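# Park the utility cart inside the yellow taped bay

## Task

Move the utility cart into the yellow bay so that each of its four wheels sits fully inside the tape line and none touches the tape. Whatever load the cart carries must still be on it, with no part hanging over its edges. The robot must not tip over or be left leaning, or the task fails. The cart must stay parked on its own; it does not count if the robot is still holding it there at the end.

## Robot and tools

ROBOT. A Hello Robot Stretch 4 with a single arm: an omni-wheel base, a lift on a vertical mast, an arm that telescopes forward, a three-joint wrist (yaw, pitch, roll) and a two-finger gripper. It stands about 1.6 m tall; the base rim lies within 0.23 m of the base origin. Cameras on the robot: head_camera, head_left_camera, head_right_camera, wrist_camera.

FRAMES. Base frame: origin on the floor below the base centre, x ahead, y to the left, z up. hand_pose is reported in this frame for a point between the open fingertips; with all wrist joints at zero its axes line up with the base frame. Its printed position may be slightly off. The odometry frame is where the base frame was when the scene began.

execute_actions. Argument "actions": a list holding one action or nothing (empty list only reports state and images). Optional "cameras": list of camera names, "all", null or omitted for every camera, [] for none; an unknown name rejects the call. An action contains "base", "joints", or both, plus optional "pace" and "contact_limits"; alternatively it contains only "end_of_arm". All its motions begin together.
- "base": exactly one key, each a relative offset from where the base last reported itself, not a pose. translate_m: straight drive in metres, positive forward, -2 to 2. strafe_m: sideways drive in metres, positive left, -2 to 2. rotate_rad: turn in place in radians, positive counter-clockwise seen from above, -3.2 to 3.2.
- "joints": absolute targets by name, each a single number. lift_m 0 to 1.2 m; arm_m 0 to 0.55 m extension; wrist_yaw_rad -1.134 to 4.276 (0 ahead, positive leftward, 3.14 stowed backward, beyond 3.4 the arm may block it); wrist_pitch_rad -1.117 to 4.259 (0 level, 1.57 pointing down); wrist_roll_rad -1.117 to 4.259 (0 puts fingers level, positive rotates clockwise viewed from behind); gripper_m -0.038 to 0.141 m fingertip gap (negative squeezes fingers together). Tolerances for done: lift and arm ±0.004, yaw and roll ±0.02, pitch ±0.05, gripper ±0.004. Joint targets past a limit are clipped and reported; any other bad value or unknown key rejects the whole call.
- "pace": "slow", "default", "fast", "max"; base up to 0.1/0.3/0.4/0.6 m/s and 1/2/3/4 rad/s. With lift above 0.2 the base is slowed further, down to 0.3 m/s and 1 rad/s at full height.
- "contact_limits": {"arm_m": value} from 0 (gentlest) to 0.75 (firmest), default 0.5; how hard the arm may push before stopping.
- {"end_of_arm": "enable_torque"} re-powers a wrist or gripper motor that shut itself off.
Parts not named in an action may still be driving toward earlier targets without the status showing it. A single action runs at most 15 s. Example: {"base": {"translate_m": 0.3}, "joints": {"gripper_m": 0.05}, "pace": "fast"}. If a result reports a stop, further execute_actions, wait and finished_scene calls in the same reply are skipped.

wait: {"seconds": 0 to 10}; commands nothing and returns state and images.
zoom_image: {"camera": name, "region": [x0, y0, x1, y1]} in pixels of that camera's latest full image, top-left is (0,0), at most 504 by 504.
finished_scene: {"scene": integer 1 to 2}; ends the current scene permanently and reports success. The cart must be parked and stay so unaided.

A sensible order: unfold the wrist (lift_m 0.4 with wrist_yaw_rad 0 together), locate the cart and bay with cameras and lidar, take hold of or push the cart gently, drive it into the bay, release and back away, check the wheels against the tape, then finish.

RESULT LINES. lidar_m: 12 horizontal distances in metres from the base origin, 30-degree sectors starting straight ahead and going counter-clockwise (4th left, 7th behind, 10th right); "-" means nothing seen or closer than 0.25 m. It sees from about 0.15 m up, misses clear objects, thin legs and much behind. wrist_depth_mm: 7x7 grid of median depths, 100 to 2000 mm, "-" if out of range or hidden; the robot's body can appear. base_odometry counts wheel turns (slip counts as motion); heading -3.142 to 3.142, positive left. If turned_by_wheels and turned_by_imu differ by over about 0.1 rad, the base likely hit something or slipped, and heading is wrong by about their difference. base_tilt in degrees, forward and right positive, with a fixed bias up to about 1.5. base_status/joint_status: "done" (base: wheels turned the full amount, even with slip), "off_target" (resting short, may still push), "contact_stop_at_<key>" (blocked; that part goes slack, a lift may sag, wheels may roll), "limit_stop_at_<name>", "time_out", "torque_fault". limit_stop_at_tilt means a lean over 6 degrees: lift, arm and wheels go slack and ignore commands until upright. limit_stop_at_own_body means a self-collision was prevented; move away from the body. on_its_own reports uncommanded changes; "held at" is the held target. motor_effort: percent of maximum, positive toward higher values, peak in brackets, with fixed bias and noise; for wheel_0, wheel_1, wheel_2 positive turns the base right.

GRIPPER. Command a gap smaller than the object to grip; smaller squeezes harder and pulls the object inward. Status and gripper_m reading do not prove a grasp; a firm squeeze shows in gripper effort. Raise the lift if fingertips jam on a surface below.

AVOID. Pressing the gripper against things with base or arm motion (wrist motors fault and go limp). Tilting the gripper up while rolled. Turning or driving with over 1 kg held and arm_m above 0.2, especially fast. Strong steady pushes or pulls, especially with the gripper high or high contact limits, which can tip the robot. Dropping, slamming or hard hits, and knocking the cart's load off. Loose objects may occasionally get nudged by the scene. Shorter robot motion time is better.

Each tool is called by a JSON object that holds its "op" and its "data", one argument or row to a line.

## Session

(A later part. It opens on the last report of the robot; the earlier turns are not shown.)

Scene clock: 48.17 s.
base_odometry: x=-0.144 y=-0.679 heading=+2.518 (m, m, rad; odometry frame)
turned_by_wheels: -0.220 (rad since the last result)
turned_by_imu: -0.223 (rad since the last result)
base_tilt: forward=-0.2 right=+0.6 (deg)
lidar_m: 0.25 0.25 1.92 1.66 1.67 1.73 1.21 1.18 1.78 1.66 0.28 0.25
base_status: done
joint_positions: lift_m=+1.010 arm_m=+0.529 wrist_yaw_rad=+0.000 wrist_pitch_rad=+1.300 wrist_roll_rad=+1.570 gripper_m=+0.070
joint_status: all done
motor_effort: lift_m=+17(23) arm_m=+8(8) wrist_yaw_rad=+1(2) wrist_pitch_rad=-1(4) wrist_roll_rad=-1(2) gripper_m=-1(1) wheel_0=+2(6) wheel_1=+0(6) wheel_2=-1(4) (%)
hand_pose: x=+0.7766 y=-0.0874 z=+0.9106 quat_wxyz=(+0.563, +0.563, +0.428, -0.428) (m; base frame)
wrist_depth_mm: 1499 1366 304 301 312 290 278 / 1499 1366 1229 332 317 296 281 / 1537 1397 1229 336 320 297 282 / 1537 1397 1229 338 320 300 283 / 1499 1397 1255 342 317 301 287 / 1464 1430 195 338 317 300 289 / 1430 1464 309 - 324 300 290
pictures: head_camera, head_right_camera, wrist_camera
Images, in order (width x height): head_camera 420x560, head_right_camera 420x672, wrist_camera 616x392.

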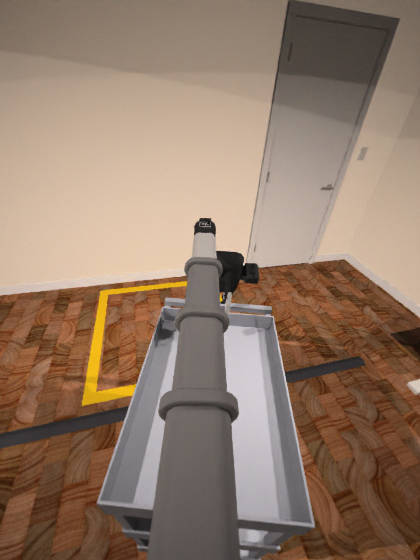

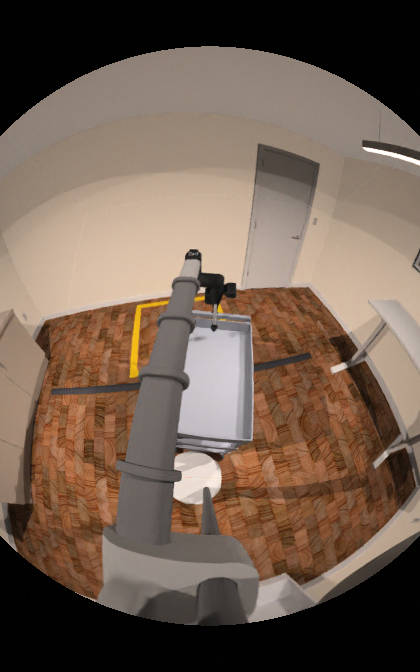

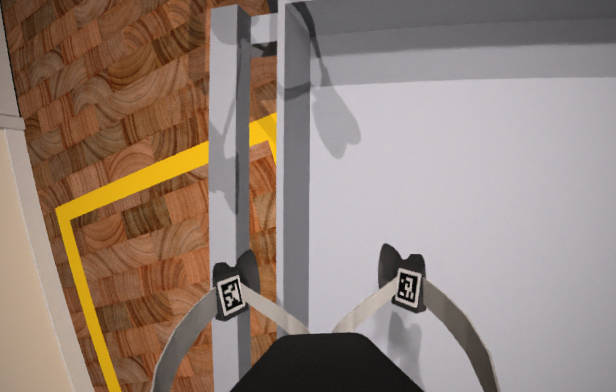

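{"op": "execute_actions", "data": {
  "actions": [
    {"joints":{"arm_m":0.5,"wrist_pitch_rad":1.57,"gripper_m":0.0}}
  ],
  "cameras": []
}}

{"op": "execute_actions", "data": {
  "actions": [
    {"base":{"rotate_rad":0.3},"joints":{"lift_m":0.93}}
  ],
  "cameras": []
}}

{"op": "execute_actions", "data": {
  "actions": [
    {"base":{"rotate_rad":0.12},"pace":"slow"}
  ],
  "cameras": ["head_right_camera"]
}}

{"op": "execute_actions", "data": {
  "actions": [
    {"base":{"rotate_rad":0.15},"pace":"slow"}
  ],
  "cameras": ["wrist_camera","head_right_camera","head_camera"]
}}

Scene clock: 49.87 s.
base_odometry: x=-0.144 y=-0.679 heading=+2.518 (m, m, rad; odometry frame)
turned_by_wheels: +0.000 (rad since the last result)
turned_by_imu: +0.000 (rad since the last result)
base_tilt: forward=-0.2 right=+0.6 (deg)
lidar_m: 0.25 0.25 1.92 1.66 1.68 1.73 1.18 1.21 1.79 1.66 0.28 0.25
base_status: not commanded
joint_positions: lift_m=+1.010 arm_m=+0.501 wrist_yaw_rad=+0.000 wrist_pitch_rad=+1.570 wrist_roll_rad=+1.570 gripper_m=+0.000
joint_status: all done
motor_effort: lift_m=+17(17) arm_m=-8(8) wrist_yaw_rad=+1(0) wrist_pitch_rad=+1(6) wrist_roll_rad=+1(2) gripper_m=-1(4) wheel_0=+2(2) wheel_1=+0(0) wheel_2=-1(1) (%)
hand_pose: x=+0.6726 y=-0.0874 z=+0.9001 quat_wxyz=(+0.500, +0.500, +0.500, -0.500) (m; base frame)
wrist_depth_mm: 259 281 310 312 306 297 298 / 263 309 325 324 324 322 319 / 267 291 330 327 325 324 320 / 270 293 330 330 329 325 324 / 268 314 332 330 327 327 324 / 268 315 334 194 186 329 327 / 266 297 336 - 330 330 329
pictures: none
No camera images: the call's "cameras" was empty. Leave "cameras" out to get every camera's image.

Scene clock: 51.20 s.
base_odometry: x=-0.144 y=-0.679 heading=+2.818 (m, m, rad; odometry frame)
turned_by_wheels: +0.300 (rad since the last result)
turned_by_imu: +0.306 (rad since the last result)
base_tilt: forward=-0.2 right=+0.6 (deg)
lidar_m: 0.25 0.26 1.71 1.66 2.02 1.23 1.19 1.29 1.70 1.66 0.25 0.25
base_status: done
joint_positions: lift_m=+0.930 arm_m=+0.501 wrist_yaw_rad=+0.000 wrist_pitch_rad=+1.570 wrist_roll_rad=+1.570 gripper_m=+0.000
joint_status: all done
motor_effort: lift_m=+17(16) arm_m=-8(8) wrist_yaw_rad=+1(2) wrist_pitch_rad=+1(1) wrist_roll_rad=-3(2) gripper_m=+0(3) wheel_0=+1(6) wheel_1=-1(5) wheel_2=+1(4) (%)
hand_pose: x=+0.6725 y=-0.0874 z=+0.8201 quat_wxyz=(+0.500, +0.500, +0.500, -0.500) (m; base frame)
wrist_depth_mm: 196 221 245 245 243 240 - / 196 242 247 246 244 244 241 / 200 249 248 246 245 243 243 / 200 250 251 248 246 245 245 / 214 252 251 249 249 248 246 / 200 215 239 194 186 249 248 / 1078 1078 184 - 252 250 249
pictures: none
No camera images: the call's "cameras" was empty. Leave "cameras" out to get every camera's image.

Scene clock: 52.17 s.
base_odometry: x=-0.144 y=-0.679 heading=+2.938 (m, m, rad; odometry frame)
turned_by_wheels: +0.120 (rad since the last result)
turned_by_imu: +0.121 (rad since the last result)
base_tilt: forward=-0.1 right=+0.6 (deg)
lidar_m: 0.25 0.27 1.67 1.66 1.83 1.20 1.20 1.68 1.67 1.65 0.25 0.25
base_status: done
joint_positions: lift_m=+0.930 arm_m=+0.501 wrist_yaw_rad=+0.000 wrist_pitch_rad=+1.570 wrist_roll_rad=+1.570 gripper_m=+0.000
joint_status: not commanded
motor_effort: lift_m=+17(17) arm_m=-6(7) wrist_yaw_rad=+3(11) wrist_pitch_rad=+0(17) wrist_roll_rad=-2(5) gripper_m=-4(6) wheel_0=-2(16) wheel_1=-1(10) wheel_2=+0(12) (%)
hand_pose: x=+0.6721 y=-0.0874 z=+0.8201 quat_wxyz=(+0.500, +0.500, +0.500, -0.500) (m; base frame)
wrist_depth_mm: 190 231 245 244 243 241 - / 195 246 247 245 245 243 241 / 195 250 248 246 245 244 242 / 203 251 250 248 247 246 244 / 216 253 251 250 249 247 245 / 200 223 245 194 186 247 247 / 1078 1078 183 - 251 249 248
pictures: head_right_camera
Images, in order (width x height): head_right_camera 420x672.

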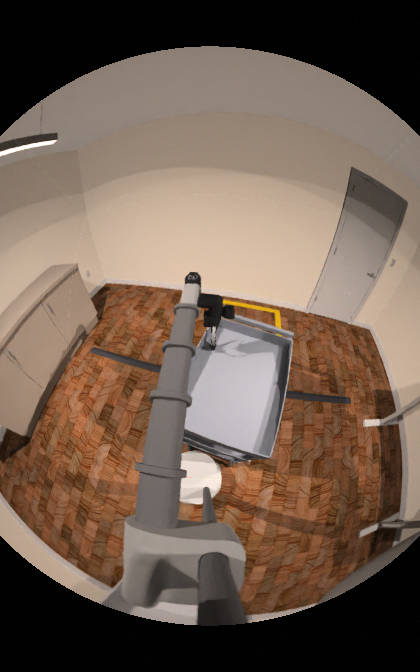

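Scene clock: 53.23 s.
base_odometry: x=-0.144 y=-0.679 heading=+3.088 (m, m, rad; odometry frame)
turned_by_wheels: +0.150 (rad since the last result)
turned_by_imu: +0.146 (rad since the last result)
base_tilt: forward=-0.2 right=+0.5 (deg)
lidar_m: 0.25 0.25 1.67 1.68 1.70 1.19 1.21 1.83 1.65 1.65 0.27 0.25
base_status: done
joint_positions: lift_m=+0.930 arm_m=+0.501 wrist_yaw_rad=+0.000 wrist_pitch_rad=+1.570 wrist_roll_rad=+1.570 gripper_m=+0.000
joint_status: not commanded
motor_effort: lift_m=+17(17) arm_m=-5(6) wrist_yaw_rad=+3(13) wrist_pitch_rad=-1(21) wrist_roll_rad=-1(7) gripper_m=-2(3) wheel_0=+0(17) wheel_1=+0(10) wheel_2=-1(17) (%)
hand_pose: x=+0.6720 y=-0.0874 z=+0.8200 quat_wxyz=(+0.500, +0.500, +0.500, -0.500) (m; base frame)
wrist_depth_mm: 191 246 245 244 243 241 - / 197 248 247 247 244 243 241 / 195 250 249 247 245 244 243 / 204 251 248 247 247 247 245 / 211 252 251 249 249 246 247 / 217 256 252 194 186 248 248 / 221 241 249 - 252 250 249
pictures: head_camera, head_right_camera, wrist_camera
Images, in order (width x height): head_camera 420x560, head_right_camera 420x672, wrist_camera 616x392.

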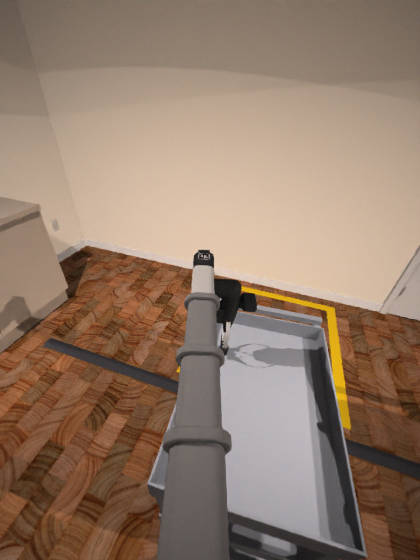

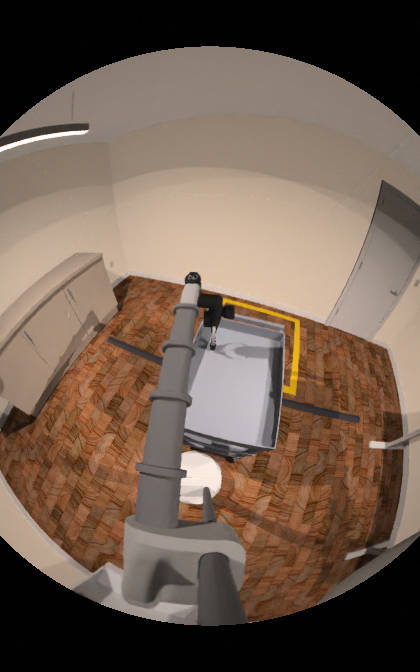

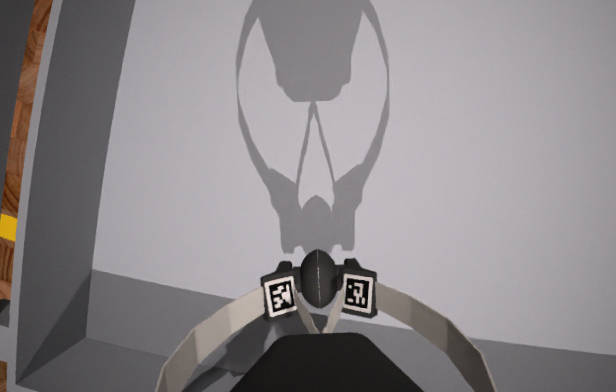

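{"op": "execute_actions", "data": {
  "actions": [
    {"base":{"rotate_rad":-0.35},"joints":{"lift_m":0.94}}
  ],
  "cameras": ["head_camera"]
}}

{"op": "execute_actions", "data": {
  "actions": [
    {"base":{"translate_m":0.3},"pace":"slow"}
  ]
}}

Scene clock: 54.50 s.
base_odometry: x=-0.144 y=-0.679 heading=+2.738 (m, m, rad; odometry frame)
turned_by_wheels: -0.350 (rad since the last result)
turned_by_imu: -0.356 (rad since the last result)
base_tilt: forward=-0.2 right=+0.6 (deg)
lidar_m: 0.25 0.25 1.76 1.67 1.72 1.59 1.20 1.25 1.76 1.66 1.71 0.25
base_status: done
joint_positions: lift_m=+0.940 arm_m=+0.501 wrist_yaw_rad=+0.000 wrist_pitch_rad=+1.570 wrist_roll_rad=+1.570 gripper_m=+0.000
joint_status: all done
motor_effort: lift_m=+26(26) arm_m=-6(5) wrist_yaw_rad=+2(3) wrist_pitch_rad=+0(0) wrist_roll_rad=-1(1) gripper_m=-2(3) wheel_0=+1(5) wheel_1=-1(5) wheel_2=+0(6) (%)
hand_pose: x=+0.6720 y=-0.0874 z=+0.8294 quat_wxyz=(+0.500, +0.500, +0.500, -0.500) (m; base frame)
wrist_depth_mm: 1060 1042 1042 1042 1042 204 - / 1060 1078 219 223 252 252 251 / 227 258 257 256 254 254 253 / 257 259 259 258 256 255 254 / 246 263 260 258 257 256 256 / 233 263 262 194 185 258 256 / 227 265 263 - 259 259 258
pictures: head_camera
Images, in order (width x height): head_camera 420x560.

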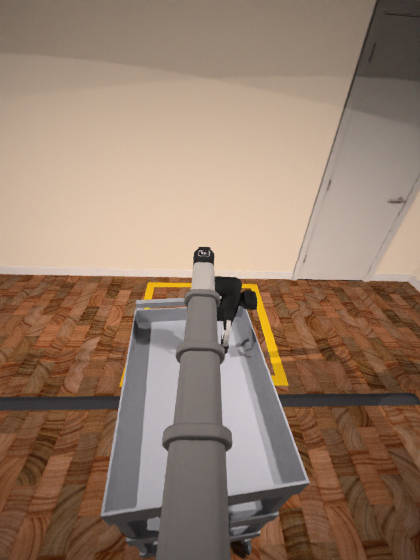

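Scene clock: 58.80 s.
base_odometry: x=-0.420 y=-0.561 heading=+2.738 (m, m, rad; odometry frame)
turned_by_wheels: +0.000 (rad since the last result)
turned_by_imu: +0.000 (rad since the last result)
base_tilt: forward=-0.2 right=+0.7 (deg)
lidar_m: 0.25 0.27 0.36 1.67 1.74 1.92 1.49 1.57 1.75 1.65 1.69 0.27
base_status: done
joint_positions: lift_m=+0.940 arm_m=+0.501 wrist_yaw_rad=+0.000 wrist_pitch_rad=+1.570 wrist_roll_rad=+1.570 gripper_m=+0.000
joint_status: not commanded
motor_effort: lift_m=+25(25) arm_m=-5(5) wrist_yaw_rad=+2(3) wrist_pitch_rad=+0(1) wrist_roll_rad=-2(1) gripper_m=-1(2) wheel_0=+0(16) wheel_1=+2(8) wheel_2=+1(14) (%)
hand_pose: x=+0.6720 y=-0.0874 z=+0.8294 quat_wxyz=(+0.500, +0.500, +0.500, -0.500) (m; base frame)
wrist_depth_mm: 1042 1060 1060 1060 1042 1025 1025 / 1078 1042 1060 1060 1042 1025 1025 / 1078 1060 1060 1060 1042 1042 1042 / 1098 1060 517 258 257 255 254 / 256 262 260 258 257 256 255 / 249 264 263 194 186 257 256 / 243 265 262 - 260 259 258
pictures: head_camera, head_left_camera, head_right_camera, wrist_camera
Images, in order (width x height): head_camera 420x560, head_left_camera 420x672, head_right_camera 420x672, wrist_camera 616x392.

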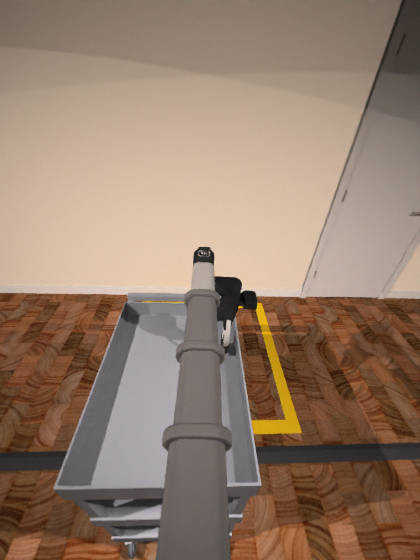

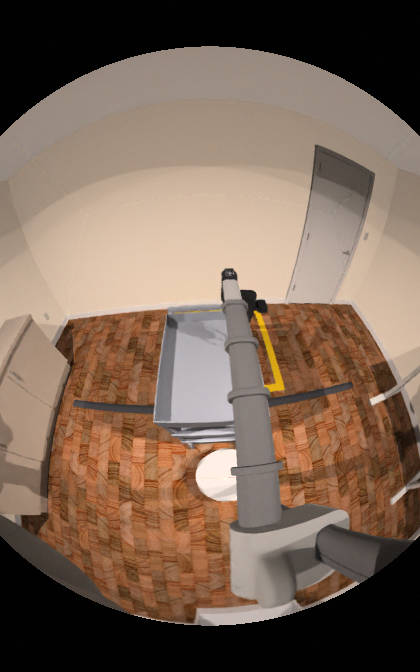

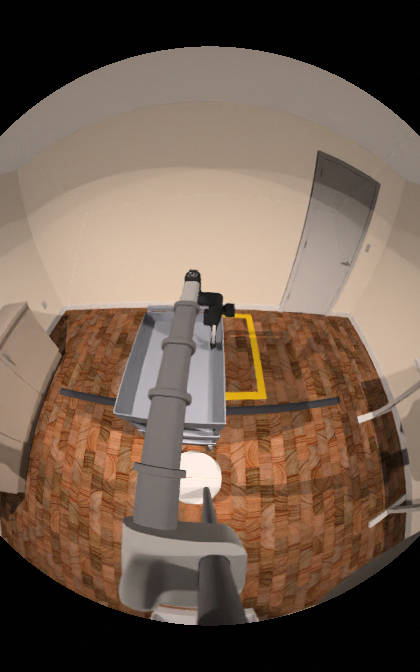

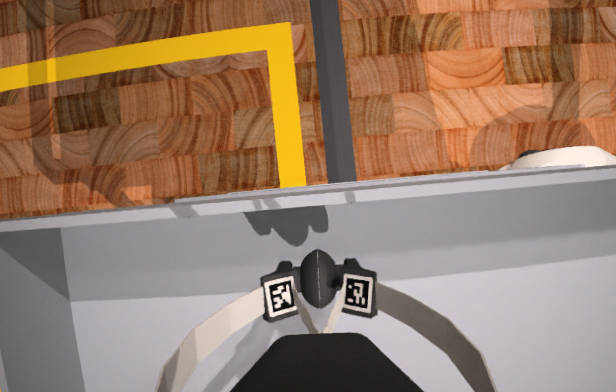

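{"op": "execute_actions", "data": {
  "actions": [
    {"base":{"translate_m":0.45},"pace":"slow"}
  ]
}}

Scene clock: 65.60 s.
base_odometry: x=-0.730 y=-0.410 heading=+2.869 (m, m, rad; odometry frame)
turned_by_wheels: +0.131 (rad since the last result)
turned_by_imu: +0.190 (rad since the last result)
base_tilt: forward=-0.2 right=+0.7 (deg)
lidar_m: 0.37 0.43 1.71 1.70 1.88 1.85 1.84 2.06 1.65 1.62 2.00 0.61
base_status: translate_m contact_stop (by the wheels' count: +0.343 of +0.450)
joint_positions: lift_m=+0.940 arm_m=+0.501 wrist_yaw_rad=+0.000 wrist_pitch_rad=+1.570 wrist_roll_rad=+1.570 gripper_m=+0.000
joint_status: not commanded
on_its_own: the wheels are slack since a contact_stop
motor_effort: lift_m=+21(25) arm_m=-5(6) wrist_yaw_rad=+1(8) wrist_pitch_rad=+1(23) wrist_roll_rad=-1(3) gripper_m=-4(3) wheel_0=+0(35) wheel_1=+0(24) wheel_2=+0(16) (%)
hand_pose: x=+0.6721 y=-0.0874 z=+0.8297 quat_wxyz=(+0.500, +0.500, +0.500, -0.500) (m; base frame)
wrist_depth_mm: 256 255 255 245 1025 1025 1025 / 259 257 257 254 213 1042 1025 / 262 259 257 256 254 1042 1025 / 262 260 260 258 256 236 831 / 265 263 260 257 257 256 222 / 266 264 263 202 186 257 258 / 266 266 263 - 260 259 258
pictures: head_camera, head_left_camera, head_right_camera, wrist_camera
Images, in order (width x height): head_camera 420x560, head_left_camera 420x672, head_right_camera 420x672, wrist_camera 616x392.

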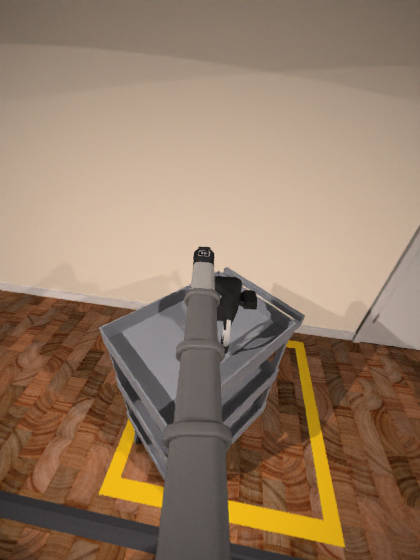

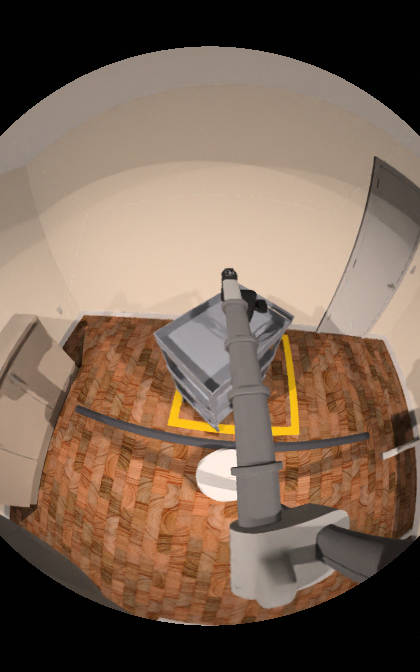

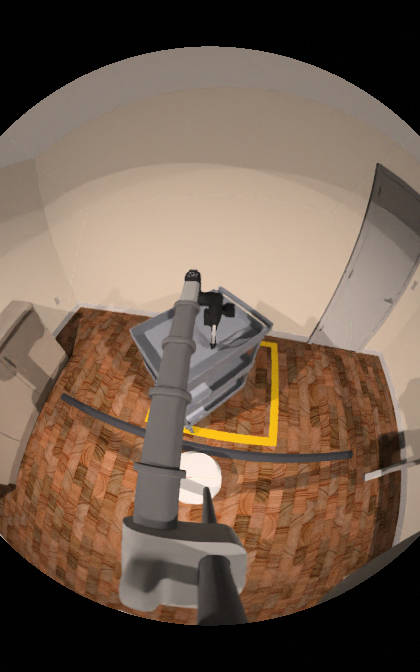

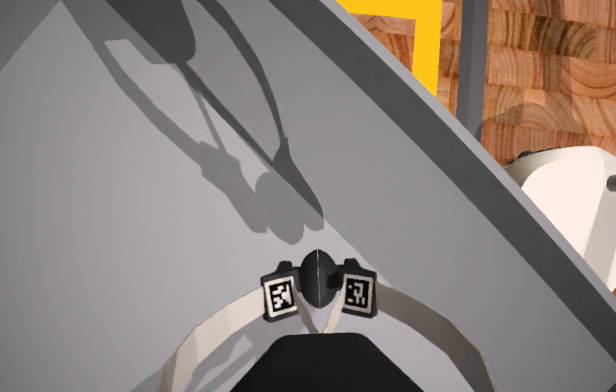

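It rolled in; look without the arm in the way.

{"op": "execute_actions", "data": {
  "actions": [
    {"joints":{"lift_m":1.03}}
  ],
  "cameras": []
}}

{"op": "execute_actions", "data": {
  "actions": [
    {"base":{"rotate_rad":-0.19},"joints":{"arm_m":0.1}}
  ],
  "cameras": []
}}

{"op": "execute_actions", "data": {
  "actions": [
    {"base":{"strafe_m":0.35}}
  ]
}}

Scene clock: 67.10 s.
base_odometry: x=-0.730 y=-0.410 heading=+2.869 (m, m, rad; odometry frame)
turned_by_wheels: +0.000 (rad since the last result)
turned_by_imu: +0.000 (rad since the last result)
base_tilt: forward=-0.2 right=+0.6 (deg)
lidar_m: 0.36 0.40 1.71 1.69 1.90 1.86 1.83 2.07 1.65 1.62 1.97 0.61
base_status: not commanded
joint_positions: lift_m=+1.030 arm_m=+0.501 wrist_yaw_rad=+0.000 wrist_pitch_rad=+1.570 wrist_roll_rad=+1.570 gripper_m=+0.000
joint_status: all done
on_its_own: the wheels are slack since a contact_stop
motor_effort: lift_m=+25(27) arm_m=-6(5) wrist_yaw_rad=+1(2) wrist_pitch_rad=+2(1) wrist_roll_rad=-2(2) gripper_m=-3(4) wheel_0=+0(0) wheel_1=+0(0) wheel_2=+0(0) (%)
hand_pose: x=+0.6721 y=-0.0874 z=+0.9194 quat_wxyz=(+0.500, +0.500, +0.500, -0.500) (m; base frame)
wrist_depth_mm: 293 345 345 732 1138 1118 1098 / 322 349 347 342 1138 1118 1118 / 353 347 349 347 345 1118 1118 / 353 353 349 347 345 917 917 / 357 355 353 347 349 345 946 / 357 355 355 195 186 347 343 / 362 359 355 - 351 347 351
pictures: none
No camera images: the call's "cameras" was empty. Leave "cameras" out to get every camera's image.

Scene clock: 69.40 s.
base_odometry: x=-0.730 y=-0.410 heading=+2.679 (m, m, rad; odometry frame)
turned_by_wheels: -0.190 (rad since the last result)
turned_by_imu: -0.193 (rad since the last result)
base_tilt: forward=-0.2 right=+0.6 (deg)
lidar_m: 0.43 0.37 1.79 1.70 1.74 2.28 1.86 1.90 1.71 1.62 2.29 0.86
base_status: done
joint_positions: lift_m=+1.030 arm_m=+0.101 wrist_yaw_rad=+0.000 wrist_pitch_rad=+1.570 wrist_roll_rad=+1.570 gripper_m=+0.000
joint_status: all done
motor_effort: lift_m=+25(25) arm_m=-8(9) wrist_yaw_rad=+2(2) wrist_pitch_rad=+0(0) wrist_roll_rad=+0(4) gripper_m=-2(2) wheel_0=-1(5) wheel_1=+1(4) wheel_2=+0(6) (%)
hand_pose: x=+0.2724 y=-0.0874 z=+0.9194 quat_wxyz=(+0.500, +0.500, +0.500, -0.500) (m; base frame)
wrist_depth_mm: 1118 1182 1138 1138 1118 1138 1118 / 1160 1138 1160 1138 1138 1138 1118 / 1182 1138 1138 1160 1138 1138 1138 / 699 1008 1160 1138 931 917 559 / 699 691 1008 1138 946 946 1118 / 379 691 634 194 185 1138 1138 / 327 530 699 - 1160 1160 1160
pictures: none
No camera images: the call's "cameras" was empty. Leave "cameras" out to get every camera's image.

Scene clock: 71.90 s.
base_odometry: x=-0.886 y=-0.724 heading=+2.679 (m, m, rad; odometry frame)
turned_by_wheels: +0.000 (rad since the last result)
turned_by_imu: +0.001 (rad since the last result)
base_tilt: forward=-0.2 right=+0.7 (deg)
lidar_m: 0.44 1.63 1.42 1.34 1.38 2.29 1.84 1.92 2.11 1.98 2.32 0.40
base_status: done
joint_positions: lift_m=+1.030 arm_m=+0.101 wrist_yaw_rad=+0.000 wrist_pitch_rad=+1.570 wrist_roll_rad=+1.570 gripper_m=+0.000
joint_status: not commanded
motor_effort: lift_m=+24(26) arm_m=-7(8) wrist_yaw_rad=+2(1) wrist_pitch_rad=+0(0) wrist_roll_rad=-1(1) gripper_m=-1(3) wheel_0=+2(8) wheel_1=-2(7) wheel_2=+0(1) (%)
hand_pose: x=+0.2724 y=-0.0874 z=+0.9194 quat_wxyz=(+0.500, +0.500, +0.500, -0.500) (m; base frame)
wrist_depth_mm: 349 1138 1160 1138 1118 1118 1118 / 351 351 1138 1118 1160 1118 1138 / 353 351 407 1160 1118 1138 1138 / 355 353 668 1138 946 931 564 / 357 355 1008 1160 946 931 1160 / 359 676 1160 194 186 1160 1182 / 332 1182 1182 - 1160 1160 1160
pictures: head_camera, head_left_camera, head_right_camera, wrist_camera
Images, in order (width x height): head_camera 420x560, head_left_camera 420x672, head_right_camera 420x672, wrist_camera 616x392.

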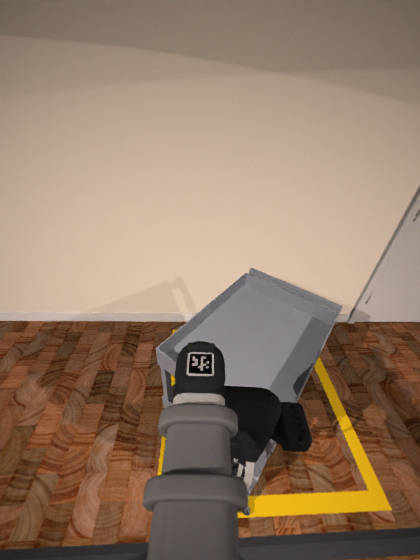

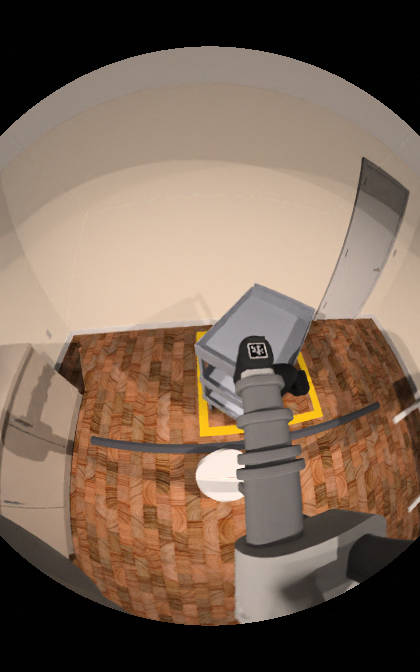

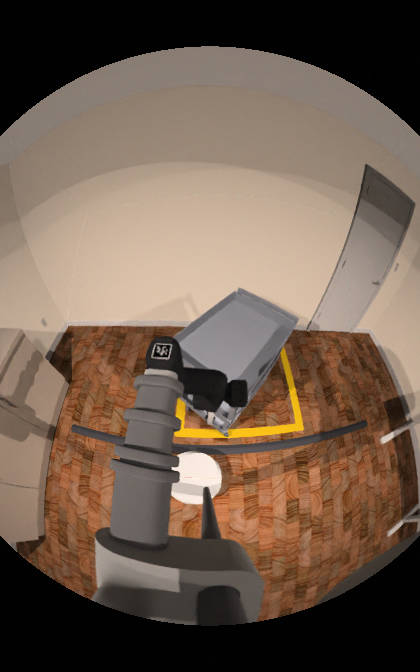

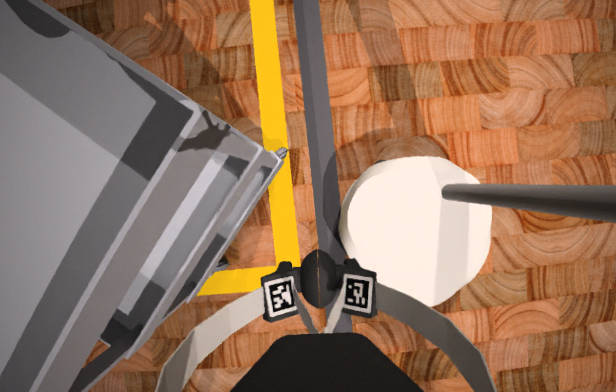

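{"op": "execute_actions", "data": {
  "actions": [
    {"base":{"strafe_m":0.38},"joints":{"arm_m":0,"wrist_roll_rad":0,"gripper_m":0.1}}
  ],
  "cameras": []
}}

{"op": "execute_actions", "data": {
  "actions": [
    {"base":{"rotate_rad":-0.6},"joints":{"lift_m":0.64,"wrist_pitch_rad":0}}
  ],
  "cameras": ["head_camera","wrist_camera"]
}}

Scene clock: 74.67 s.
base_odometry: x=-1.055 y=-1.064 heading=+2.679 (m, m, rad; odometry frame)
turned_by_wheels: +0.000 (rad since the last result)
turned_by_imu: +0.001 (rad since the last result)
base_tilt: forward=-0.3 right=+0.7 (deg)
lidar_m: 1.56 1.62 1.02 0.97 0.99 1.33 1.93 1.90 2.50 2.35 0.63 0.62
base_status: done
joint_positions: lift_m=+1.030 arm_m=+0.004 wrist_yaw_rad=+0.000 wrist_pitch_rad=+1.570 wrist_roll_rad=+0.000 gripper_m=+0.100
joint_status: arm_m off_target (ended at +0.004, target +0.000); the others done
joint sent to its limit — the command would take arm_m past its lower limit, so that joint was sent only as far as its limit.
motor_effort: lift_m=+24(24) arm_m=-8(5) wrist_yaw_rad=+2(2) wrist_pitch_rad=+0(0) wrist_roll_rad=-1(4) gripper_m=+1(0) wheel_0=+2(8) wheel_1=-1(12) wheel_2=+0(0) (%)
hand_pose: x=+0.1752 y=-0.0874 z=+0.9195 quat_wxyz=(+0.707, +0.000, +0.707, +0.000) (m; base frame)
wrist_depth_mm: 1182 1160 1160 1138 991 654 647 / 1160 1138 1138 1138 1160 991 647 / 1160 1182 1138 1138 1138 1138 1138 / 1160 1160 1160 1118 1160 1138 1118 / 1205 1160 960 946 1118 1138 1138 / 1182 1182 215 931 1138 1182 1098 / 1205 1182 1160 - 1160 1182 1160
pictures: none
No camera images: the call's "cameras" was empty. Leave "cameras" out to get every camera's image.

Scene clock: 77.23 s.
base_odometry: x=-1.055 y=-1.064 heading=+2.079 (m, m, rad; odometry frame)
turned_by_wheels: -0.600 (rad since the last result)
turned_by_imu: -0.600 (rad since the last result)
base_tilt: forward=-0.2 right=+0.6 (deg)
lidar_m: 0.62 1.56 1.59 1.03 0.96 0.97 1.27 2.18 1.91 2.58 2.36 0.64
base_status: done
joint_positions: lift_m=+0.640 arm_m=+0.004 wrist_yaw_rad=+0.000 wrist_pitch_rad=+0.003 wrist_roll_rad=+0.000 gripper_m=+0.100
joint_status: all done
motor_effort: lift_m=+17(23) arm_m=-7(7) wrist_yaw_rad=+2(2) wrist_pitch_rad=-7(11) wrist_roll_rad=+0(1) gripper_m=+0(1) wheel_0=+0(5) wheel_1=+12(16) wheel_2=-11(14) (%)
hand_pose: x=+0.4635 y=-0.0874 z=+0.8178 quat_wxyz=(+1.000, +0.000, +0.001, +0.000) (m; base frame)
wrist_depth_mm: 1160 1308 1537 1808 - - - / 1160 1308 1537 1808 - - - / 1182 1308 1576 1808 - - - / 1160 1281 866 410 399 - - / 1160 421 413 404 399 402 - / 1182 1255 214 1025 976 427 - / 1182 854 866 - 759 1464 1618
pictures: head_camera, wrist_camera
Images, in order (width x height): head_camera 420x560, wrist_camera 616x392.

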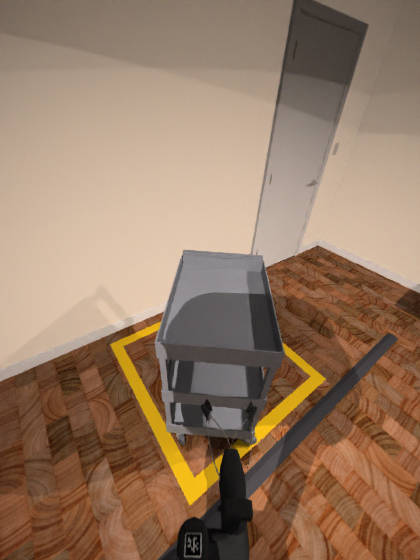

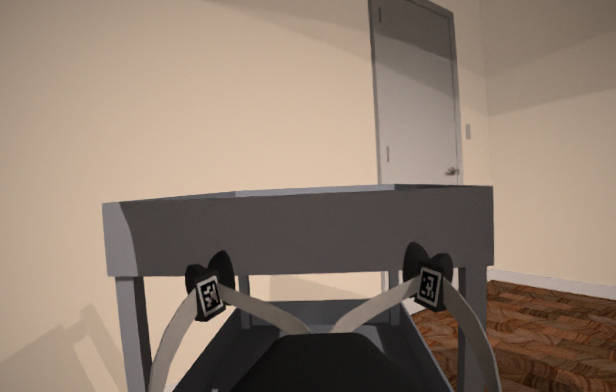

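{"op": "execute_actions", "data": {
  "actions": [
    {"joints":{"arm_m":0.35},"pace":"slow"}
  ],
  "cameras": ["head_camera"]
}}

{"op": "execute_actions", "data": {
  "actions": [
    {"base":{"translate_m":-0.1},"joints":{"arm_m":0.01,"lift_m":0.2,"wrist_pitch_rad":0.5}}
  ]
}}

Scene clock: 82.10 s.
base_odometry: x=-1.055 y=-1.064 heading=+2.079 (m, m, rad; odometry frame)
turned_by_wheels: +0.000 (rad since the last result)
turned_by_imu: +0.001 (rad since the last result)
base_tilt: forward=-0.2 right=+0.6 (deg)
lidar_m: 0.81 1.57 1.59 1.04 0.95 0.99 1.27 2.17 1.93 2.57 2.34 0.82
base_status: not commanded
joint_positions: lift_m=+0.640 arm_m=+0.348 wrist_yaw_rad=+0.000 wrist_pitch_rad=+0.002 wrist_roll_rad=+0.000 gripper_m=+0.100
joint_status: all done
motor_effort: lift_m=+17(17) arm_m=+9(13) wrist_yaw_rad=+3(29) wrist_pitch_rad=-6(7) wrist_roll_rad=-1(2) gripper_m=+1(3) wheel_0=+0(1) wheel_1=+12(12) wheel_2=-13(15) (%)
hand_pose: x=+0.8078 y=-0.0876 z=+0.8180 quat_wxyz=(+1.000, +0.000, +0.001, +0.000) (m; base frame)
wrist_depth_mm: 946 1042 1229 1464 1756 - - / 946 1060 1255 1464 1708 - - / 946 1078 1229 1430 1808 - - / 931 1025 732 878 246 237 285 / 286 273 262 253 244 236 229 / 291 278 215 253 244 236 231 / 307 1042 1160 - 809 1537 -
pictures: head_camera
Images, in order (width x height): head_camera 420x560.

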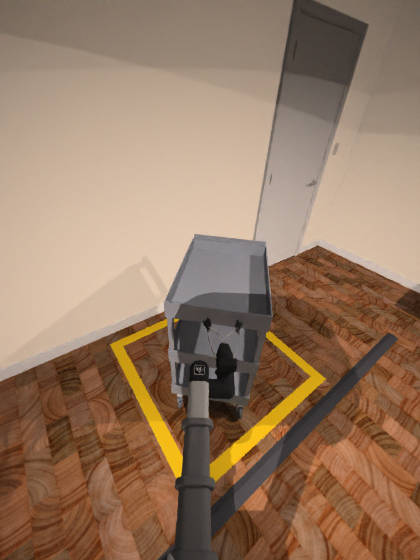

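Scene clock: 84.83 s.
base_odometry: x=-1.006 y=-1.151 heading=+2.079 (m, m, rad; odometry frame)
turned_by_wheels: +0.000 (rad since the last result)
turned_by_imu: +0.001 (rad since the last result)
base_tilt: forward=-0.3 right=+0.6 (deg)
lidar_m: 0.92 1.64 1.67 0.96 0.89 0.91 1.20 2.09 1.86 2.61 2.41 0.93
base_status: done
joint_positions: lift_m=+0.200 arm_m=+0.011 wrist_yaw_rad=+0.000 wrist_pitch_rad=+0.502 wrist_roll_rad=+0.000 gripper_m=+0.100
joint_status: all done
motor_effort: lift_m=+18(17) arm_m=-8(8) wrist_yaw_rad=+2(2) wrist_pitch_rad=-6(5) wrist_roll_rad=-1(0) gripper_m=-1(1) wheel_0=+1(6) wheel_1=+0(11) wheel_2=+0(13) (%)
hand_pose: x=+0.4351 y=-0.0874 z=+0.2397 quat_wxyz=(+0.969, +0.000, +0.249, +0.000) (m; base frame)
wrist_depth_mm: 1138 1281 1464 1661 1983 - - / 1182 1366 904 1042 991 1537 1576 / 1182 1138 732 723 707 1025 991 / 842 831 798 788 750 750 723 / 654 647 634 627 609 591 580 / 525 525 214 512 469 469 484 / 455 439 452 - 418 418 418
pictures: head_camera, head_left_camera, head_right_camera, wrist_camera
Images, in order (width x height): head_camera 420x560, head_left_camera 420x672, head_right_camera 420x672, wrist_camera 616x392.

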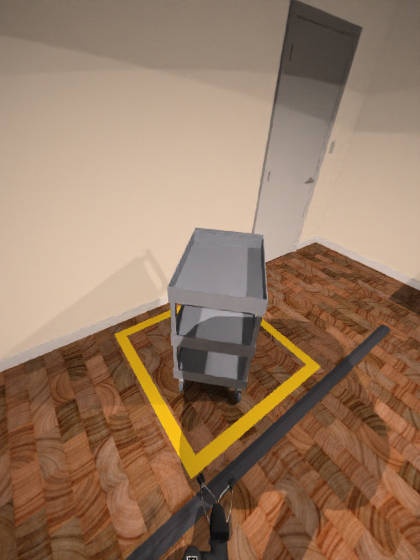

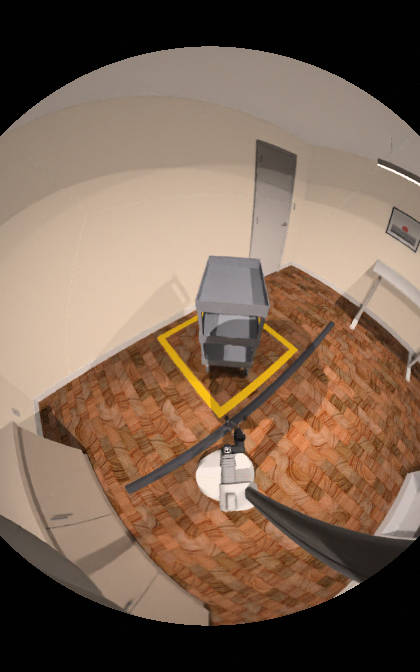

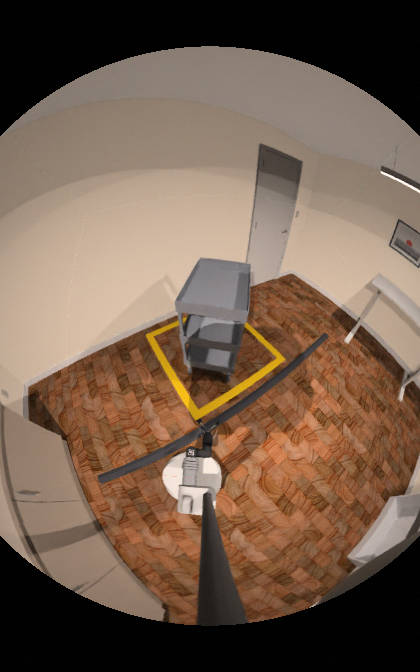

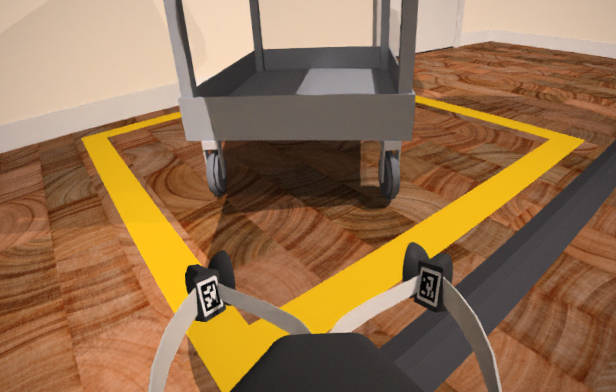

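{"op": "finished_scene", "data": {
  "scene": 1
}}

The scene is finished: the task was done.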